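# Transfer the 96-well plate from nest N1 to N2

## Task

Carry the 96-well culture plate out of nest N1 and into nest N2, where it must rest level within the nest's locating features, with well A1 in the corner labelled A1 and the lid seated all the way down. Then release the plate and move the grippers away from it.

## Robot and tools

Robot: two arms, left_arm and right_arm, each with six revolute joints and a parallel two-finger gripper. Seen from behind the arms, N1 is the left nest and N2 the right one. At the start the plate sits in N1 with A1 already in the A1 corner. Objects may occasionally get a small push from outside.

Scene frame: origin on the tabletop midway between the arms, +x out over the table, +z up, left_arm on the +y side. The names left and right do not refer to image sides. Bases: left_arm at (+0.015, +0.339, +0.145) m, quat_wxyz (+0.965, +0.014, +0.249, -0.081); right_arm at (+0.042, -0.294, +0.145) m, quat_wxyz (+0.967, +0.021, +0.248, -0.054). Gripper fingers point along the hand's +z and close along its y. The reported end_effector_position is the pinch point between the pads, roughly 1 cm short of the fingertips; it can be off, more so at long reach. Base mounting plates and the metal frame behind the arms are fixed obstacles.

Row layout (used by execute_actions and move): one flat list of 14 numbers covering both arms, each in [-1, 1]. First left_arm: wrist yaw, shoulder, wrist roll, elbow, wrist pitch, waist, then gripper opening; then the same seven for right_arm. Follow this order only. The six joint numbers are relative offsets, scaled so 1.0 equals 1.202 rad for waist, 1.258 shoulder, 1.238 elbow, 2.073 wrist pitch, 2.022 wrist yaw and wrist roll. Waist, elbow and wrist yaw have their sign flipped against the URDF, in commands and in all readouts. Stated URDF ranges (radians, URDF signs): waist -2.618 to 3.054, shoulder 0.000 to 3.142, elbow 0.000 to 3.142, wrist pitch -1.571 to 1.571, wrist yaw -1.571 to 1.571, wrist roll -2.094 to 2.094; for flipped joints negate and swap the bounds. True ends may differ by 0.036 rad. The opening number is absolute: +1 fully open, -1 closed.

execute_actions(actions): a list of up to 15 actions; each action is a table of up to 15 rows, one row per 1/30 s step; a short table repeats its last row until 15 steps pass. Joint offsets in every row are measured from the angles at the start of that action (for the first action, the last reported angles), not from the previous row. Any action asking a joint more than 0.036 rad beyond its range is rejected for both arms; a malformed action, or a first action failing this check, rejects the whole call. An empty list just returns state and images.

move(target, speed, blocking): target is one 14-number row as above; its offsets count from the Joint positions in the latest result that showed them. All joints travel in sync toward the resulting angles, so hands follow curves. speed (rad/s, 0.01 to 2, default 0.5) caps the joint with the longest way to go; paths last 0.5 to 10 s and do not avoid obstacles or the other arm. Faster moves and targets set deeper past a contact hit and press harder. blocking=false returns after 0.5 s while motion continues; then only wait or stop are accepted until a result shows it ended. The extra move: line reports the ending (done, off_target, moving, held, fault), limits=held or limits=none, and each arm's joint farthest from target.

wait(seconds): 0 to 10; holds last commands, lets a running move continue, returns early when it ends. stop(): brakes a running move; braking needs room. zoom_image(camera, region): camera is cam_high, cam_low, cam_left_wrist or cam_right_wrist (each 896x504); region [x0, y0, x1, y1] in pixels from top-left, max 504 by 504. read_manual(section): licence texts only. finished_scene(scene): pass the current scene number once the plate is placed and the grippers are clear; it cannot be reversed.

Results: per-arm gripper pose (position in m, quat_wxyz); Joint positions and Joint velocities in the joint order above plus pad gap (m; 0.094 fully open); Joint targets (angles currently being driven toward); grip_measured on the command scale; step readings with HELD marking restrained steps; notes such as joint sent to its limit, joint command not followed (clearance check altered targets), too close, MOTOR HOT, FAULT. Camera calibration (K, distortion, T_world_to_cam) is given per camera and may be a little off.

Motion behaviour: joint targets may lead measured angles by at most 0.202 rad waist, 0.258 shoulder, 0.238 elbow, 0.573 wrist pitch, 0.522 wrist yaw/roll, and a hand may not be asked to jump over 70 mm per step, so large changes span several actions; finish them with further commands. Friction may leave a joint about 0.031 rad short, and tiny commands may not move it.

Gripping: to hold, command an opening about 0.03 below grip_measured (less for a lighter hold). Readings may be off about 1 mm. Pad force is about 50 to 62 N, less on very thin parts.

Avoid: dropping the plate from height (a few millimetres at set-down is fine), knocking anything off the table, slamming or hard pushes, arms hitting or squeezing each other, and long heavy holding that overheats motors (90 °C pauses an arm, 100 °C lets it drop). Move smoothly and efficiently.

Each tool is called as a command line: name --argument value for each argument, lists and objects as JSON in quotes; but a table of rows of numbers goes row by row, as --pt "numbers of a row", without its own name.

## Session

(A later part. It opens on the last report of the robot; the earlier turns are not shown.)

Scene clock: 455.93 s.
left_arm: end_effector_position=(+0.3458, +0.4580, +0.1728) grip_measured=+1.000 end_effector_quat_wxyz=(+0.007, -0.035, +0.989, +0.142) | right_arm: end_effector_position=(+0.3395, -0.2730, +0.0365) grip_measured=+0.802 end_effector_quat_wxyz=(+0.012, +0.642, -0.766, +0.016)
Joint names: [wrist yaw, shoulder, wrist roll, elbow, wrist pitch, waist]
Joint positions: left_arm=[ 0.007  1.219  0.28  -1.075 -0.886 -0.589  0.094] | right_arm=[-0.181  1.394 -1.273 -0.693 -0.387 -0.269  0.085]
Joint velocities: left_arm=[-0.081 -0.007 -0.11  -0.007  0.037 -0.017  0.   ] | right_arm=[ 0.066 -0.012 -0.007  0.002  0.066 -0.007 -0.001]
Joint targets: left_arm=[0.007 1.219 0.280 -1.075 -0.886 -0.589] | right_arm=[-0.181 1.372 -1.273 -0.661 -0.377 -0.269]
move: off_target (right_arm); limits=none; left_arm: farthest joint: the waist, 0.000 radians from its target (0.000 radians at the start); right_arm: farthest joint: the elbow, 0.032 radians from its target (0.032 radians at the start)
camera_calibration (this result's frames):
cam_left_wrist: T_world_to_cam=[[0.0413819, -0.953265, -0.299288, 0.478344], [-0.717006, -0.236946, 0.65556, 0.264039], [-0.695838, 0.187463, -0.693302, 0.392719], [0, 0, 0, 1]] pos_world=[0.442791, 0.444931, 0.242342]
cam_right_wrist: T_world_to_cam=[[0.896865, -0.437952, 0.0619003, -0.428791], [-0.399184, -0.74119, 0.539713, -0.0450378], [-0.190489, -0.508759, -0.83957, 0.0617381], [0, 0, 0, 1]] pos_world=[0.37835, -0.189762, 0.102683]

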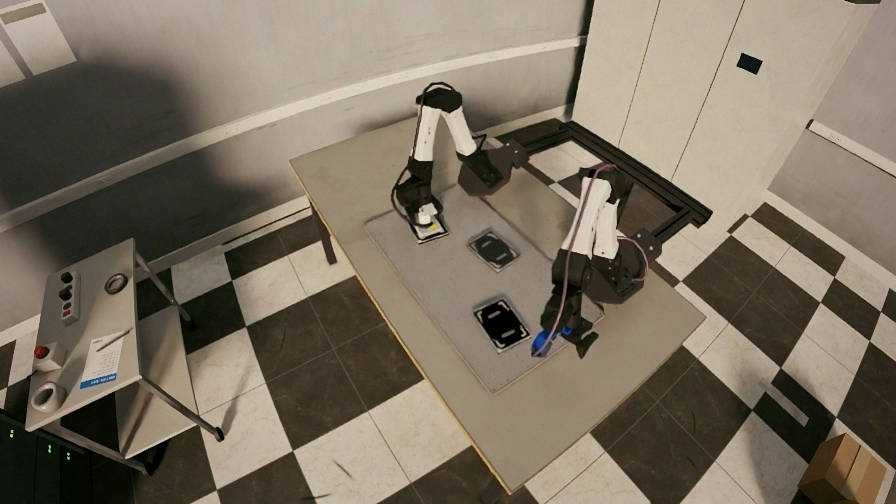

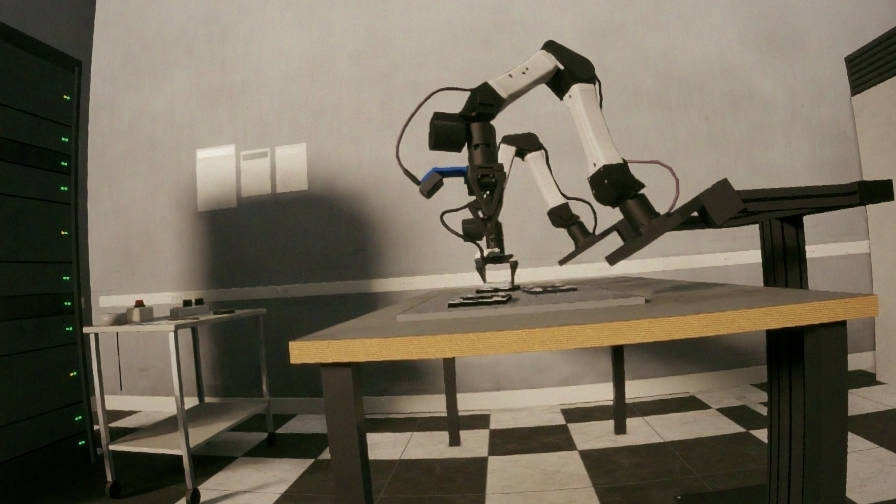

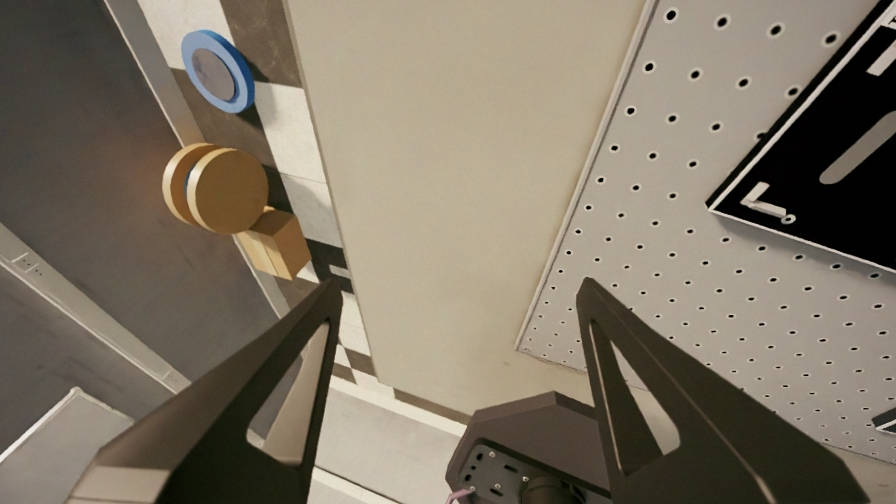

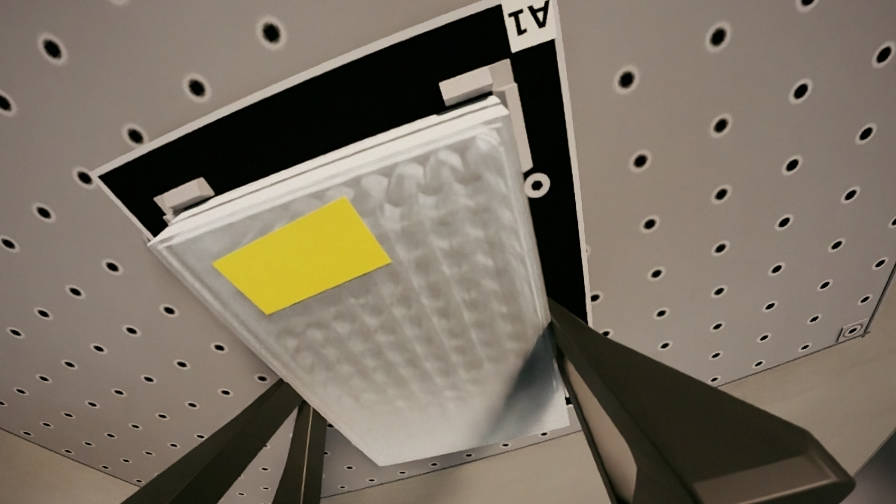

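move --target '[0,0,0,0,0,0,1,0,-0.022,0,0.04,0,0,0.765]' --speed 0.03

Scene clock: 460.70 s.
left_arm: end_effector_position=(+0.3458, +0.4580, +0.1728) grip_measured=+1.000 end_effector_quat_wxyz=(+0.007, -0.035, +0.989, +0.142) | right_arm: end_effector_position=(+0.3385, -0.2730, +0.0361) grip_measured=+0.802 end_effector_quat_wxyz=(+0.006, +0.642, -0.767, +0.019)
Joint names: [wrist yaw, shoulder, wrist roll, elbow, wrist pitch, waist]
Joint positions: left_arm=[ 0.007  1.219  0.28  -1.075 -0.886 -0.589  0.094] | right_arm=[-0.18   1.385 -1.274 -0.676 -0.367 -0.269  0.085]
Joint velocities: left_arm=[-0.007 -0.002 -0.066  0.002  0.081 -0.002  0.   ] | right_arm=[ 0.022 -0.022  0.007  0.002  0.037 -0.002 -0.002]
Joint targets: left_arm=[0.007 1.219 0.280 -1.075 -0.886 -0.589] | right_arm=[-0.181 1.366 -1.273 -0.643 -0.387 -0.269]
move: off_target (right_arm); limits=none; left_arm: farthest joint: the waist, 0.000 radians from its target (0.000 radians at the start); right_arm: farthest joint: the elbow, 0.032 radians from its target (0.049 radians at the start)
camera_calibration (this result's frames):
cam_left_wrist: T_world_to_cam=[[0.0413819, -0.953265, -0.299288, 0.478344], [-0.717006, -0.236946, 0.65556, 0.264039], [-0.695838, 0.187463, -0.693302, 0.392719], [0, 0, 0, 1]] pos_world=[0.442791, 0.444931, 0.242342]
cam_right_wrist: T_world_to_cam=[[0.895815, -0.438594, 0.0717678, -0.428045], [-0.406003, -0.741941, 0.533559, -0.0429274], [-0.180768, -0.507108, -0.842713, 0.0585188], [0, 0, 0, 1]] pos_world=[0.376599, -0.189913, 0.102939]

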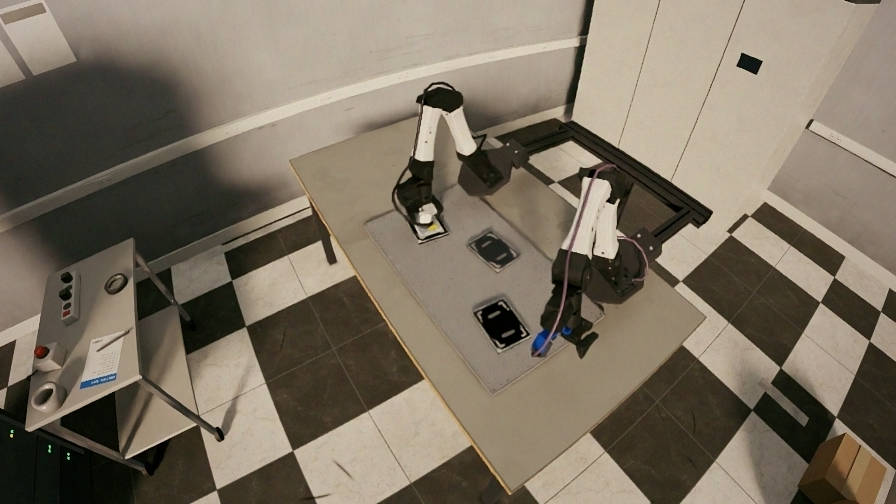

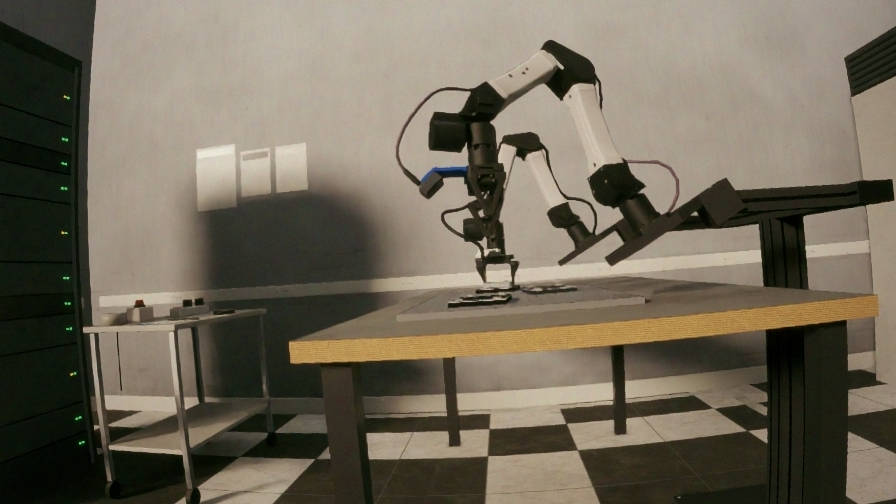

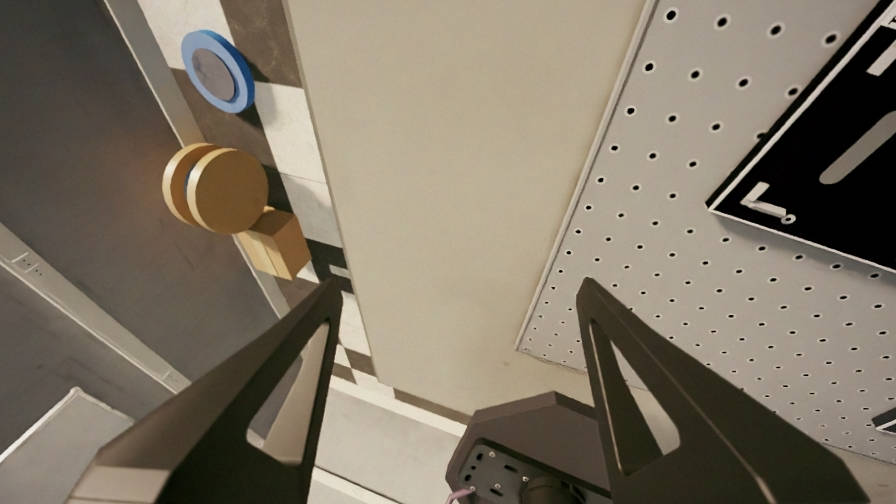

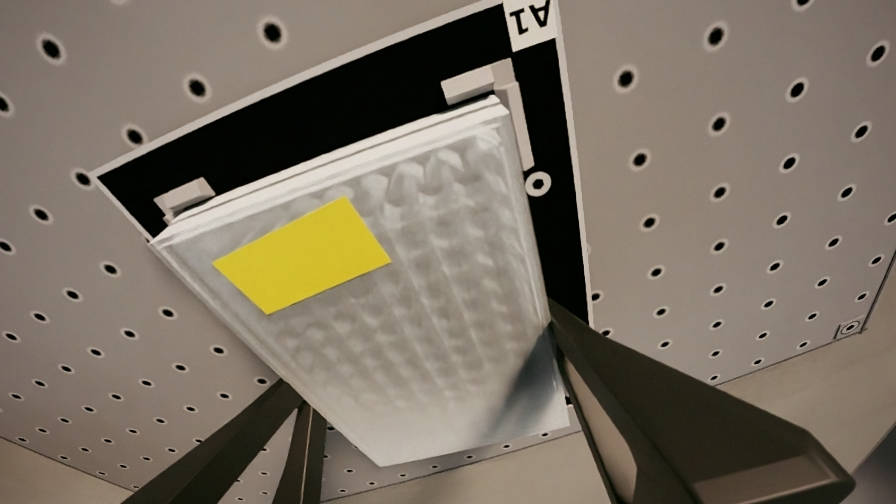

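execute_actions --actions '[[[0,0,0,0,0,0,1,0,0,0,0,0,0,0.79]],[[0,0,0,0,0,0,1,0,0,0,0,0,0,0.81]],[[0,0,0,0,0,0,1,0,0,0,0,0,0,0.84]],[[0,0,0,0,0,0,1,0,0,0,0,0,0,0.9]],[[0,0,0,0,0,0,1,0,0,0,0,0,0,1]],[[0,0,0,0,0,0,1,0,0,0,0,0,0,1]]]'

zoom_image --camera "cam_low" --region '[460,255,540,305]'

Scene clock: 469.67 s.
left_arm: end_effector_position=(+0.3458, +0.4580, +0.1728) grip_measured=+1.000 end_effector_quat_wxyz=(+0.007, -0.035, +0.989, +0.142) | right_arm: end_effector_position=(+0.3388, -0.2730, +0.0361) grip_measured=+1.000 end_effector_quat_wxyz=(+0.006, +0.642, -0.767, +0.019)
Joint names: [wrist yaw, shoulder, wrist roll, elbow, wrist pitch, waist]
Joint positions: left_arm=[ 0.007  1.219  0.28  -1.075 -0.886 -0.589  0.094] | right_arm=[-0.18   1.385 -1.274 -0.676 -0.366 -0.269  0.094]
Joint velocities: left_arm=[-0.007 -0.002  0.007  0.022 -0.037  0.017  0.   ] | right_arm=[-0.066 -0.012 -0.007 -0.002 -0.081  0.002  0.   ]
Joint targets: left_arm=[0.007 1.219 0.280 -1.075 -0.886 -0.589] | right_arm=[-0.180 1.385 -1.274 -0.676 -0.366 -0.269]
Step readings (joint positions; steps 1 to 15: 1st action; 16 to 30: 2nd action; 31 to 45: 3rd action; 46 to 60: 4th action; 61 to 75: 5th action; 76 to 90: 6th action):
0: left_arm=[0.007 1.219 0.280 -1.075 -0.886 -0.589] | right_arm=[-0.180 1.385 -1.274 -0.676 -0.367 -0.269]
1: left_arm=[0.007 1.219 0.280 -1.075 -0.886 -0.589] | right_arm=[-0.180 1.385 -1.274 -0.676 -0.366 -0.269]
2: left_arm=[0.007 1.219 0.280 -1.075 -0.886 -0.589] | right_arm=[-0.180 1.385 -1.274 -0.676 -0.366 -0.269]
4: left_arm=[0.007 1.219 0.280 -1.075 -0.886 -0.589] | right_arm=[-0.180 1.385 -1.274 -0.676 -0.366 -0.269]
8: left_arm=[0.007 1.219 0.280 -1.075 -0.886 -0.589] | right_arm=[-0.180 1.385 -1.274 -0.676 -0.366 -0.269]
15: left_arm=[0.007 1.219 0.280 -1.075 -0.886 -0.589] | right_arm=[-0.180 1.385 -1.274 -0.676 -0.366 -0.269]
16: left_arm=[0.007 1.219 0.280 -1.075 -0.886 -0.589] | right_arm=[-0.180 1.385 -1.274 -0.676 -0.366 -0.269]
17: left_arm=[0.007 1.219 0.280 -1.075 -0.886 -0.589] | right_arm=[-0.180 1.385 -1.274 -0.676 -0.366 -0.269]
19: left_arm=[0.007 1.219 0.280 -1.075 -0.886 -0.589] | right_arm=[-0.180 1.385 -1.274 -0.676 -0.366 -0.269]
23: left_arm=[0.007 1.219 0.280 -1.075 -0.886 -0.589] | right_arm=[-0.180 1.385 -1.274 -0.676 -0.366 -0.269]
30: left_arm=[0.007 1.219 0.280 -1.075 -0.886 -0.589] | right_arm=[-0.180 1.385 -1.274 -0.676 -0.366 -0.269]
31: left_arm=[0.007 1.219 0.280 -1.075 -0.886 -0.589] | right_arm=[-0.180 1.385 -1.274 -0.676 -0.366 -0.269]
32: left_arm=[0.007 1.219 0.280 -1.075 -0.886 -0.589] | right_arm=[-0.180 1.385 -1.274 -0.676 -0.366 -0.269]
34: left_arm=[0.007 1.219 0.280 -1.075 -0.886 -0.589] | right_arm=[-0.180 1.385 -1.274 -0.676 -0.366 -0.269]
38: left_arm=[0.007 1.219 0.280 -1.075 -0.886 -0.589] | right_arm=[-0.180 1.385 -1.274 -0.676 -0.366 -0.269]
45: left_arm=[0.007 1.219 0.280 -1.075 -0.886 -0.589] | right_arm=[-0.180 1.385 -1.274 -0.676 -0.366 -0.269]
46: left_arm=[0.007 1.219 0.280 -1.075 -0.886 -0.589] | right_arm=[-0.180 1.385 -1.274 -0.676 -0.366 -0.269]
47: left_arm=[0.007 1.219 0.280 -1.075 -0.886 -0.589] | right_arm=[-0.180 1.385 -1.274 -0.676 -0.366 -0.269]
49: left_arm=[0.007 1.219 0.280 -1.075 -0.886 -0.589] | right_arm=[-0.180 1.385 -1.274 -0.676 -0.366 -0.269]
53: left_arm=[0.007 1.219 0.280 -1.075 -0.886 -0.589] | right_arm=[-0.180 1.385 -1.274 -0.676 -0.366 -0.269]
60: left_arm=[0.007 1.219 0.280 -1.075 -0.886 -0.589] | right_arm=[-0.180 1.385 -1.274 -0.676 -0.366 -0.269]
61: left_arm=[0.007 1.219 0.280 -1.075 -0.886 -0.589] | right_arm=[-0.180 1.385 -1.274 -0.676 -0.366 -0.269]
62: left_arm=[0.007 1.219 0.280 -1.075 -0.886 -0.589] | right_arm=[-0.180 1.385 -1.274 -0.676 -0.366 -0.269]
64: left_arm=[0.007 1.219 0.280 -1.075 -0.886 -0.589] | right_arm=[-0.180 1.385 -1.274 -0.676 -0.366 -0.269]
68: left_arm=[0.007 1.219 0.280 -1.075 -0.886 -0.589] | right_arm=[-0.180 1.385 -1.274 -0.676 -0.366 -0.269]
75: left_arm=[0.007 1.219 0.280 -1.075 -0.886 -0.589] | right_arm=[-0.180 1.385 -1.274 -0.676 -0.366 -0.269]
76: left_arm=[0.007 1.219 0.280 -1.075 -0.886 -0.589] | right_arm=[-0.180 1.385 -1.274 -0.676 -0.366 -0.269]
77: left_arm=[0.007 1.219 0.280 -1.075 -0.886 -0.589] | right_arm=[-0.180 1.385 -1.274 -0.676 -0.366 -0.269]
79: left_arm=[0.007 1.219 0.280 -1.075 -0.886 -0.589] | right_arm=[-0.180 1.385 -1.274 -0.676 -0.366 -0.269]
83: left_arm=[0.007 1.219 0.280 -1.075 -0.886 -0.589] | right_arm=[-0.180 1.385 -1.274 -0.676 -0.366 -0.269]
90: Joint positions above
camera_calibration (this result's frames):
cam_left_wrist: T_world_to_cam=[[0.0413819, -0.953265, -0.299288, 0.478344], [-0.717006, -0.236946, 0.65556, 0.264039], [-0.695838, 0.187463, -0.693302, 0.392719], [0, 0, 0, 1]] pos_world=[0.442791, 0.444931, 0.242342]
cam_right_wrist: T_world_to_cam=[[0.89578, -0.438459, 0.0730205, -0.428353], [-0.406672, -0.742103, 0.532823, -0.042538], [-0.179432, -0.506988, -0.84307, 0.0582042], [0, 0, 0, 1]] pos_world=[0.376854, -0.189874, 0.103014]

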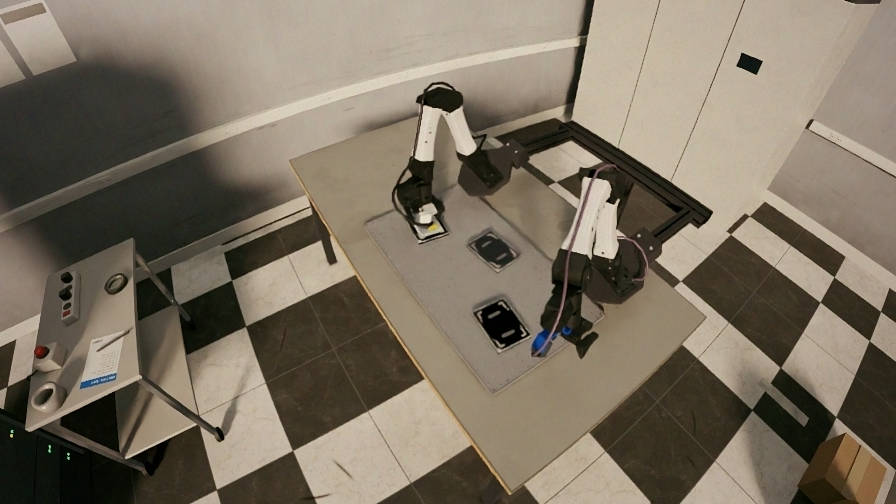

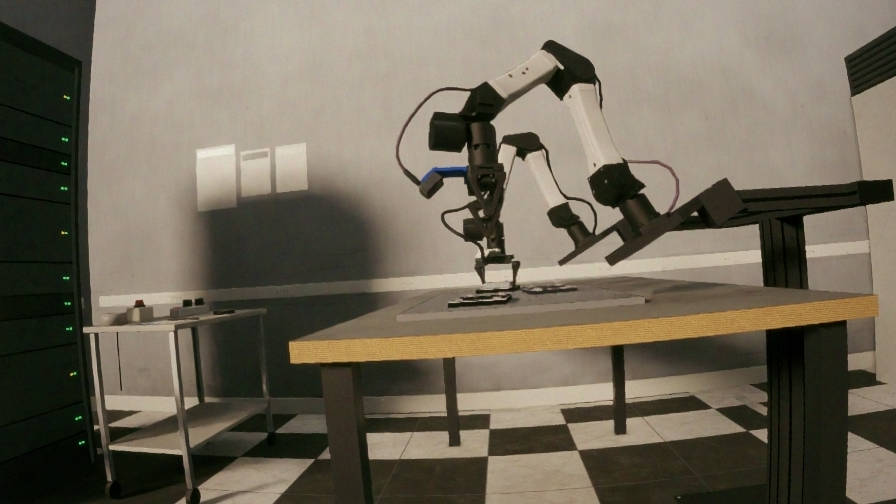

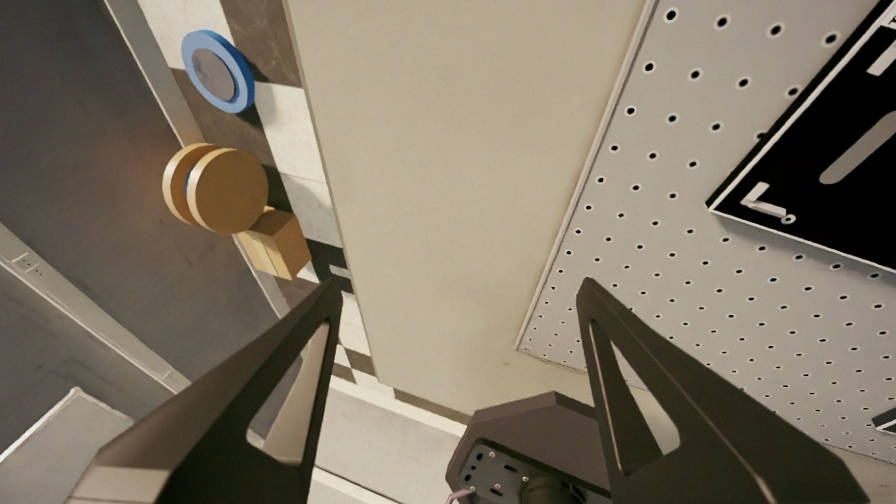

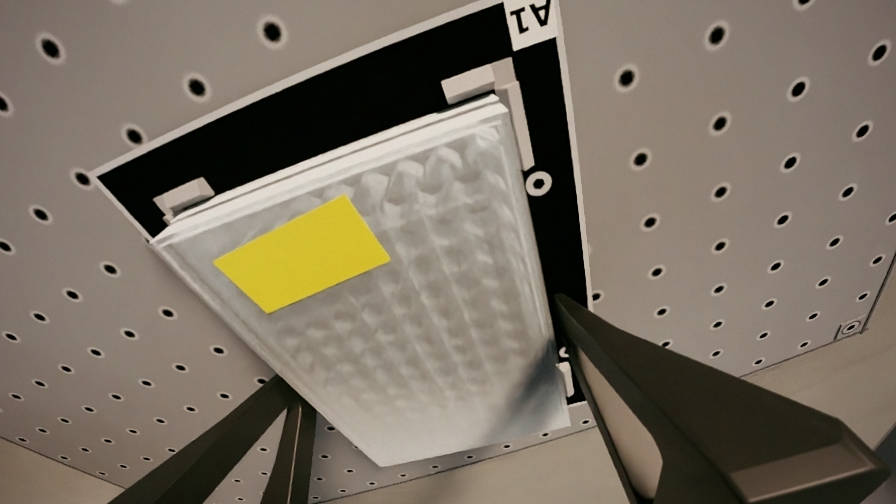

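Region (460, 255, 540, 305) of cam_low's 896x504 image, scaled by 6.300, with more detail than that image has; it fills the top 315 rows of this view, and the rest is white.

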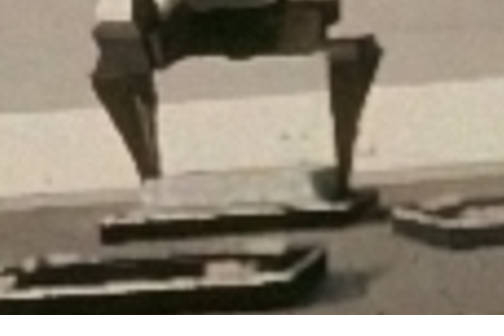

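move --target '[0,0,0,0,0,0,1,-0.005,-0.11,0,-0.065,-0.095,-0.02,1]' --speed 0.12

zoom_image --camera "cam_low" --region '[460,255,540,305]'

zoom_image --camera "cam_high" --region '[390,190,470,250]'

Scene clock: 476.77 s.
left_arm: end_effector_position=(+0.3458, +0.4580, +0.1728) grip_measured=+1.000 end_effector_quat_wxyz=(+0.007, -0.035, +0.989, +0.142) | right_arm: end_effector_position=(+0.3401, -0.2732, +0.0713) grip_measured=+1.000 end_effector_quat_wxyz=(+0.007, +0.648, -0.762, +0.014)
Joint names: [wrist yaw, shoulder, wrist roll, elbow, wrist pitch, waist]
Joint positions: left_arm=[ 0.007  1.219  0.28  -1.075 -0.886 -0.589  0.094] | right_arm=[-0.18   1.269 -1.274 -0.731 -0.547 -0.284  0.094]
Joint velocities: left_arm=[ 0.007 -0.007 -0.037  0.012  0.007  0.002  0.   ] | right_arm=[ 0.022 -0.022  0.007 -0.007 -0.066  0.002  0.   ]
Joint targets: left_arm=[0.007 1.219 0.280 -1.075 -0.886 -0.589] | right_arm=[-0.190 1.246 -1.274 -0.756 -0.563 -0.292]
move: off_target (right_arm); limits=none; left_arm: farthest joint: the waist, 0.000 radians from its target (0.000 radians at the start); right_arm: farthest joint: the elbow, 0.026 radians from its target (0.081 radians at the start)
camera_calibration (this result's frames):
cam_left_wrist: T_world_to_cam=[[0.0413819, -0.953265, -0.299288, 0.478344], [-0.717006, -0.236946, 0.65556, 0.264039], [-0.695838, 0.187463, -0.693302, 0.392719], [0, 0, 0, 1]] pos_world=[0.442791, 0.444931, 0.242342]
cam_right_wrist: T_world_to_cam=[[0.902905, -0.425266, 0.0625343, -0.430193], [-0.39075, -0.751445, 0.531644, -0.0687956], [-0.179099, -0.504459, -0.844656, 0.0886838], [0, 0, 0, 1]] pos_world=[0.377424, -0.189905, 0.138384]

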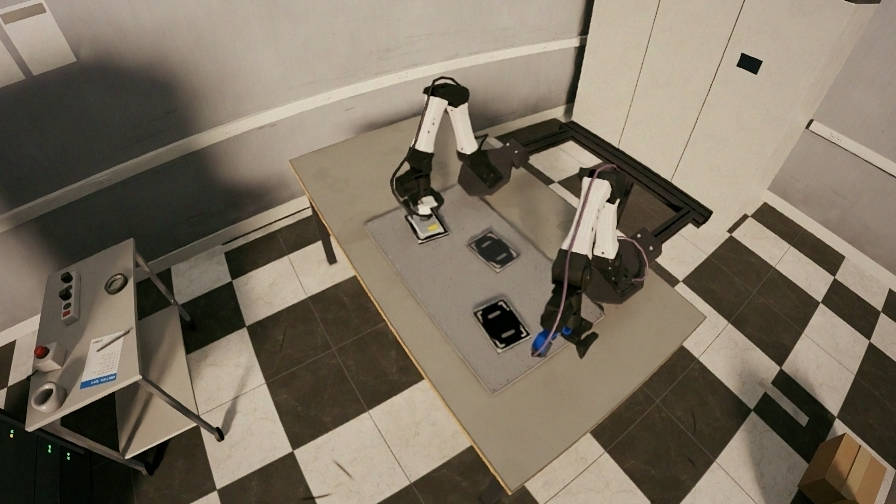

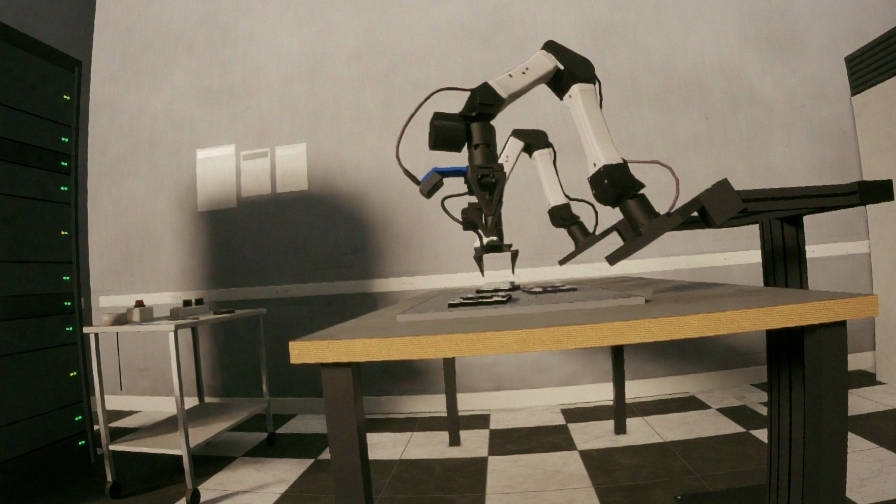

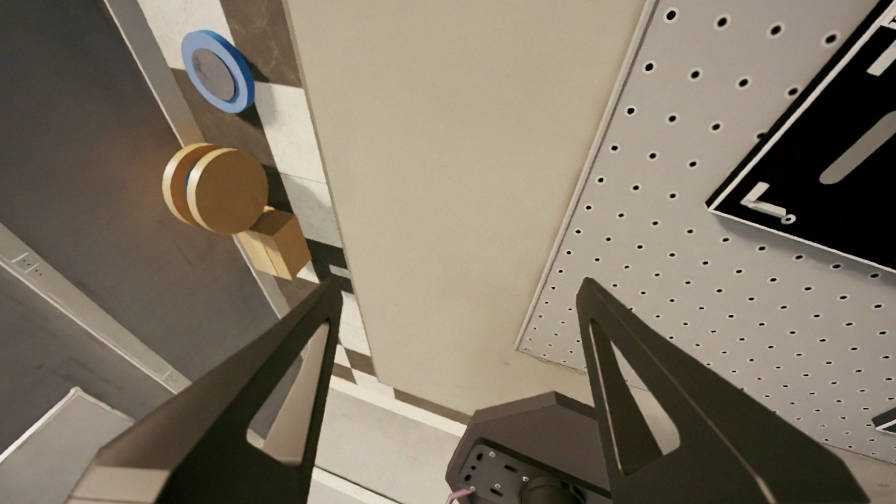

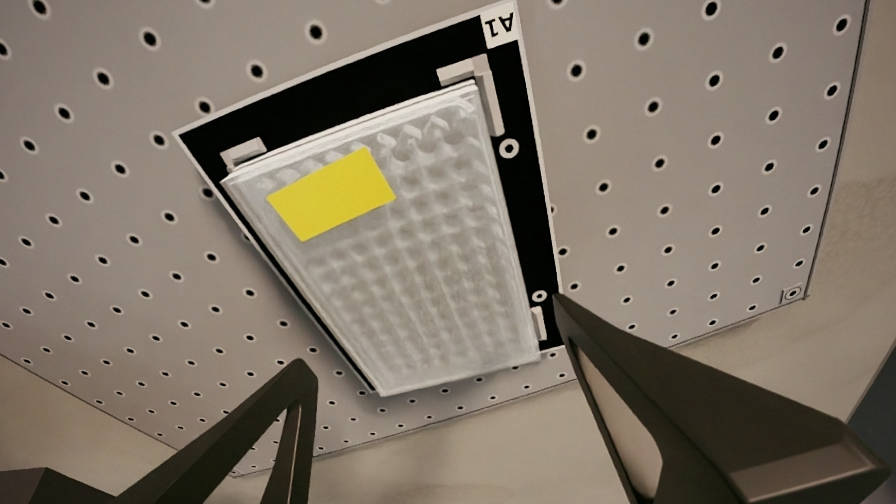

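Region (460, 255, 540, 305) of cam_low's 896x504 image, scaled by 6.300, with more detail than that image has; it fills the top 315 rows of this view, and the rest is white.

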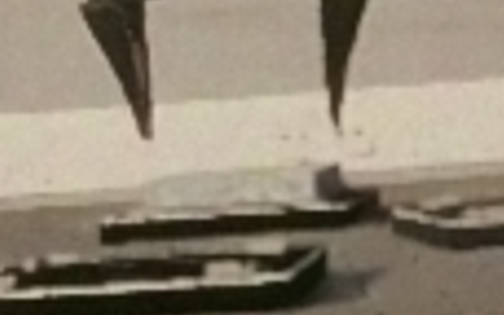

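Region (390, 190, 470, 250) of cam_high's 896x504 image, scaled by 6.300, with more detail than that image has; it fills the top 378 rows of this view, and the rest is white.

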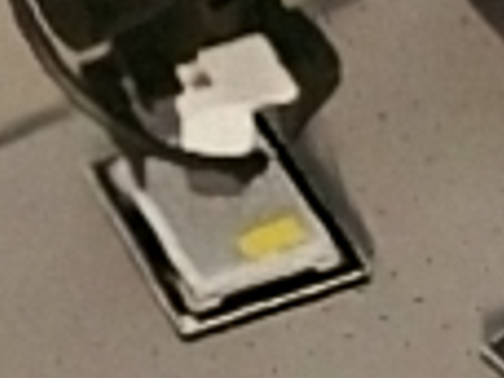

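zoom_image --camera "cam_right_wrist" --region '[160,30,600,420]'

Region (160, 30, 600, 420) of cam_right_wrist's 896x504 image, scaled by 1.145, with more detail than that image has; it fills the top 447 rows of this view, and the rest is white.

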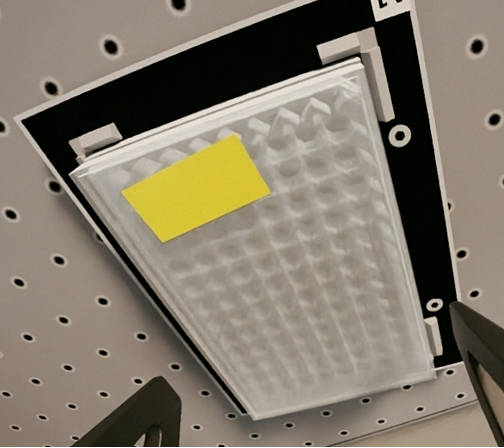

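Seated. Retreat.

move --target '[0,0,0,0,0,0,1,0,-0.12,0,-0.2,-0.15,0,1]' --speed 0.5

zoom_image --camera "cam_low" --region '[460,255,540,305]'

Scene clock: 483.20 s.
left_arm: end_effector_position=(+0.3458, +0.4580, +0.1728) grip_measured=+1.000 end_effector_quat_wxyz=(+0.007, -0.035, +0.989, +0.142) | right_arm: end_effector_position=(+0.3728, -0.2805, +0.1494) grip_measured=+1.000 end_effector_quat_wxyz=(-0.020, +0.643, -0.765, +0.031)
Joint names: [wrist yaw, shoulder, wrist roll, elbow, wrist pitch, waist]
Joint positions: left_arm=[ 0.007  1.219  0.28  -1.075 -0.886 -0.589  0.094] | right_arm=[-0.18   1.135 -1.274 -0.957 -0.842 -0.284  0.094]
Joint velocities: left_arm=[-0.007 -0.012  0.022 -0.022 -0.007  0.002  0.   ] | right_arm=[ 0.051  0.017 -0.066 -0.007 -0.007  0.012  0.   ]
Joint targets: left_arm=[0.007 1.219 0.280 -1.075 -0.886 -0.589] | right_arm=[-0.180 1.118 -1.274 -0.978 -0.858 -0.284]
move: off_target (right_arm); limits=none; left_arm: farthest joint: the waist, 0.000 radians from its target (0.000 radians at the start); right_arm: farthest joint: the elbow, 0.022 radians from its target (0.248 radians at the start)
camera_calibration (this result's frames):
cam_left_wrist: T_world_to_cam=[[0.0413819, -0.953265, -0.299288, 0.478344], [-0.717006, -0.236946, 0.65556, 0.264039], [-0.695838, 0.187463, -0.693302, 0.392719], [0, 0, 0, 1]] pos_world=[0.442791, 0.444931, 0.242342]
cam_right_wrist: T_world_to_cam=[[0.893229, -0.434576, 0.115263, -0.474691], [-0.430289, -0.751957, 0.499413, -0.0836561], [-0.13036, -0.495686, -0.858663, 0.143226], [0, 0, 0, 1]] pos_world=[0.406682, -0.1982, 0.219476]

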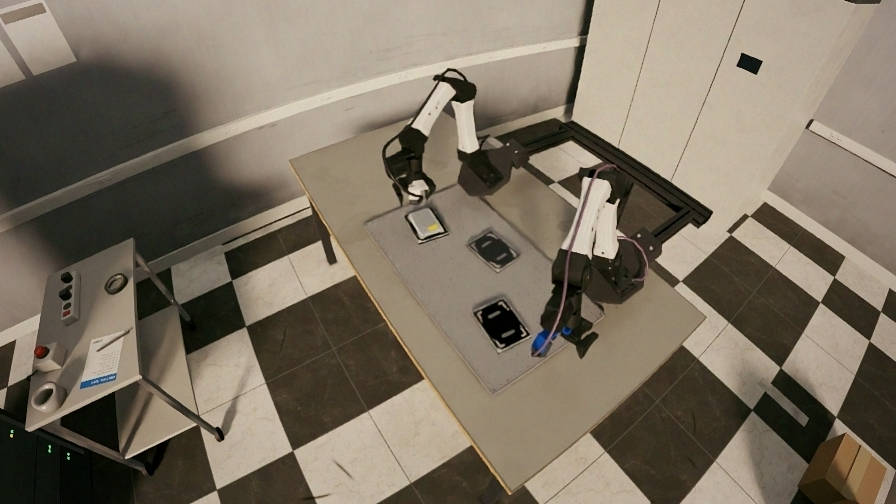

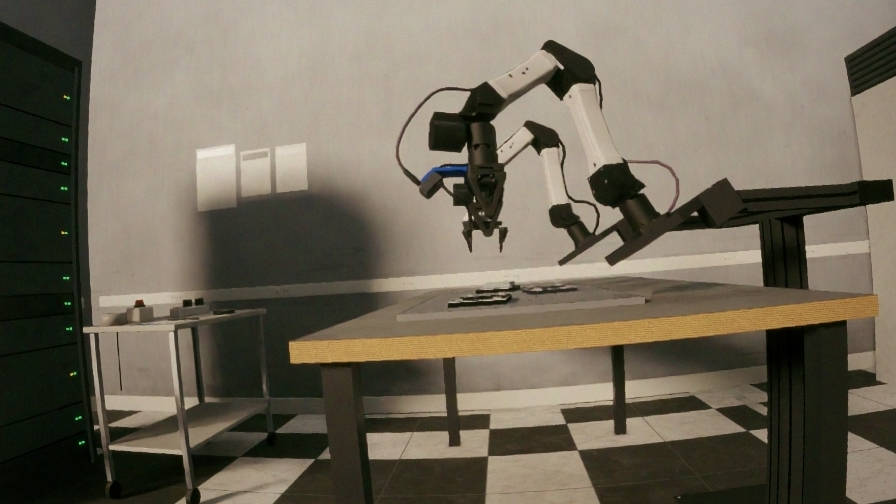

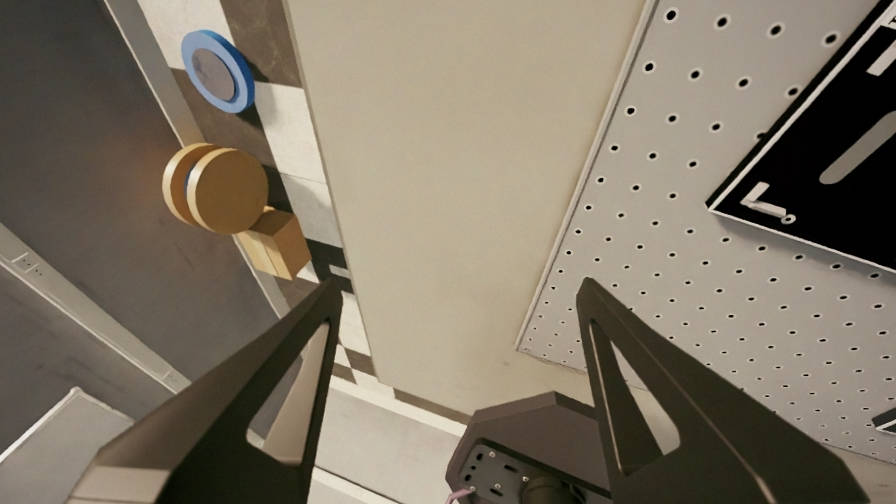

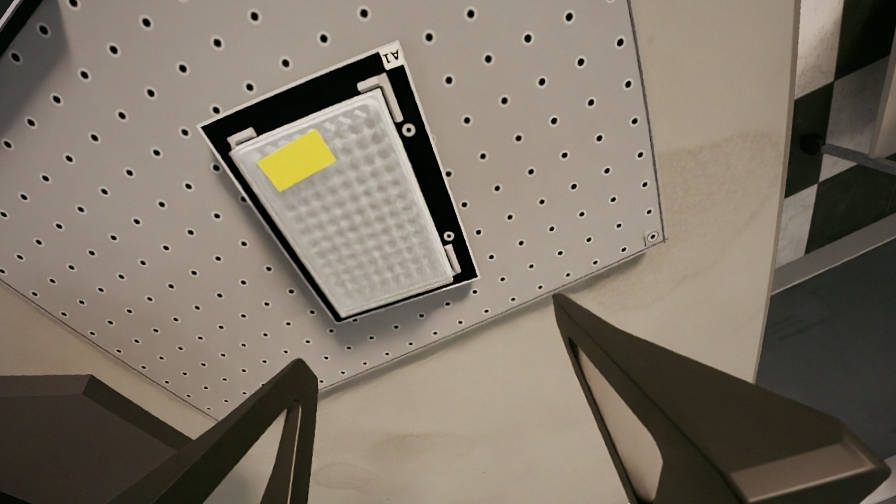

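Region (460, 255, 540, 305) of cam_low's 896x504 image, scaled by 6.300, with more detail than that image has; it fills the top 315 rows of this view, and the rest is white.

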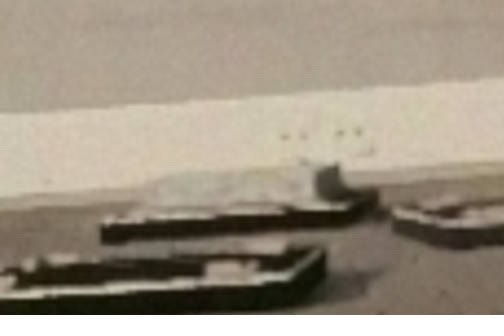

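finished_scene --scene 1

The scene is finished: the task was done.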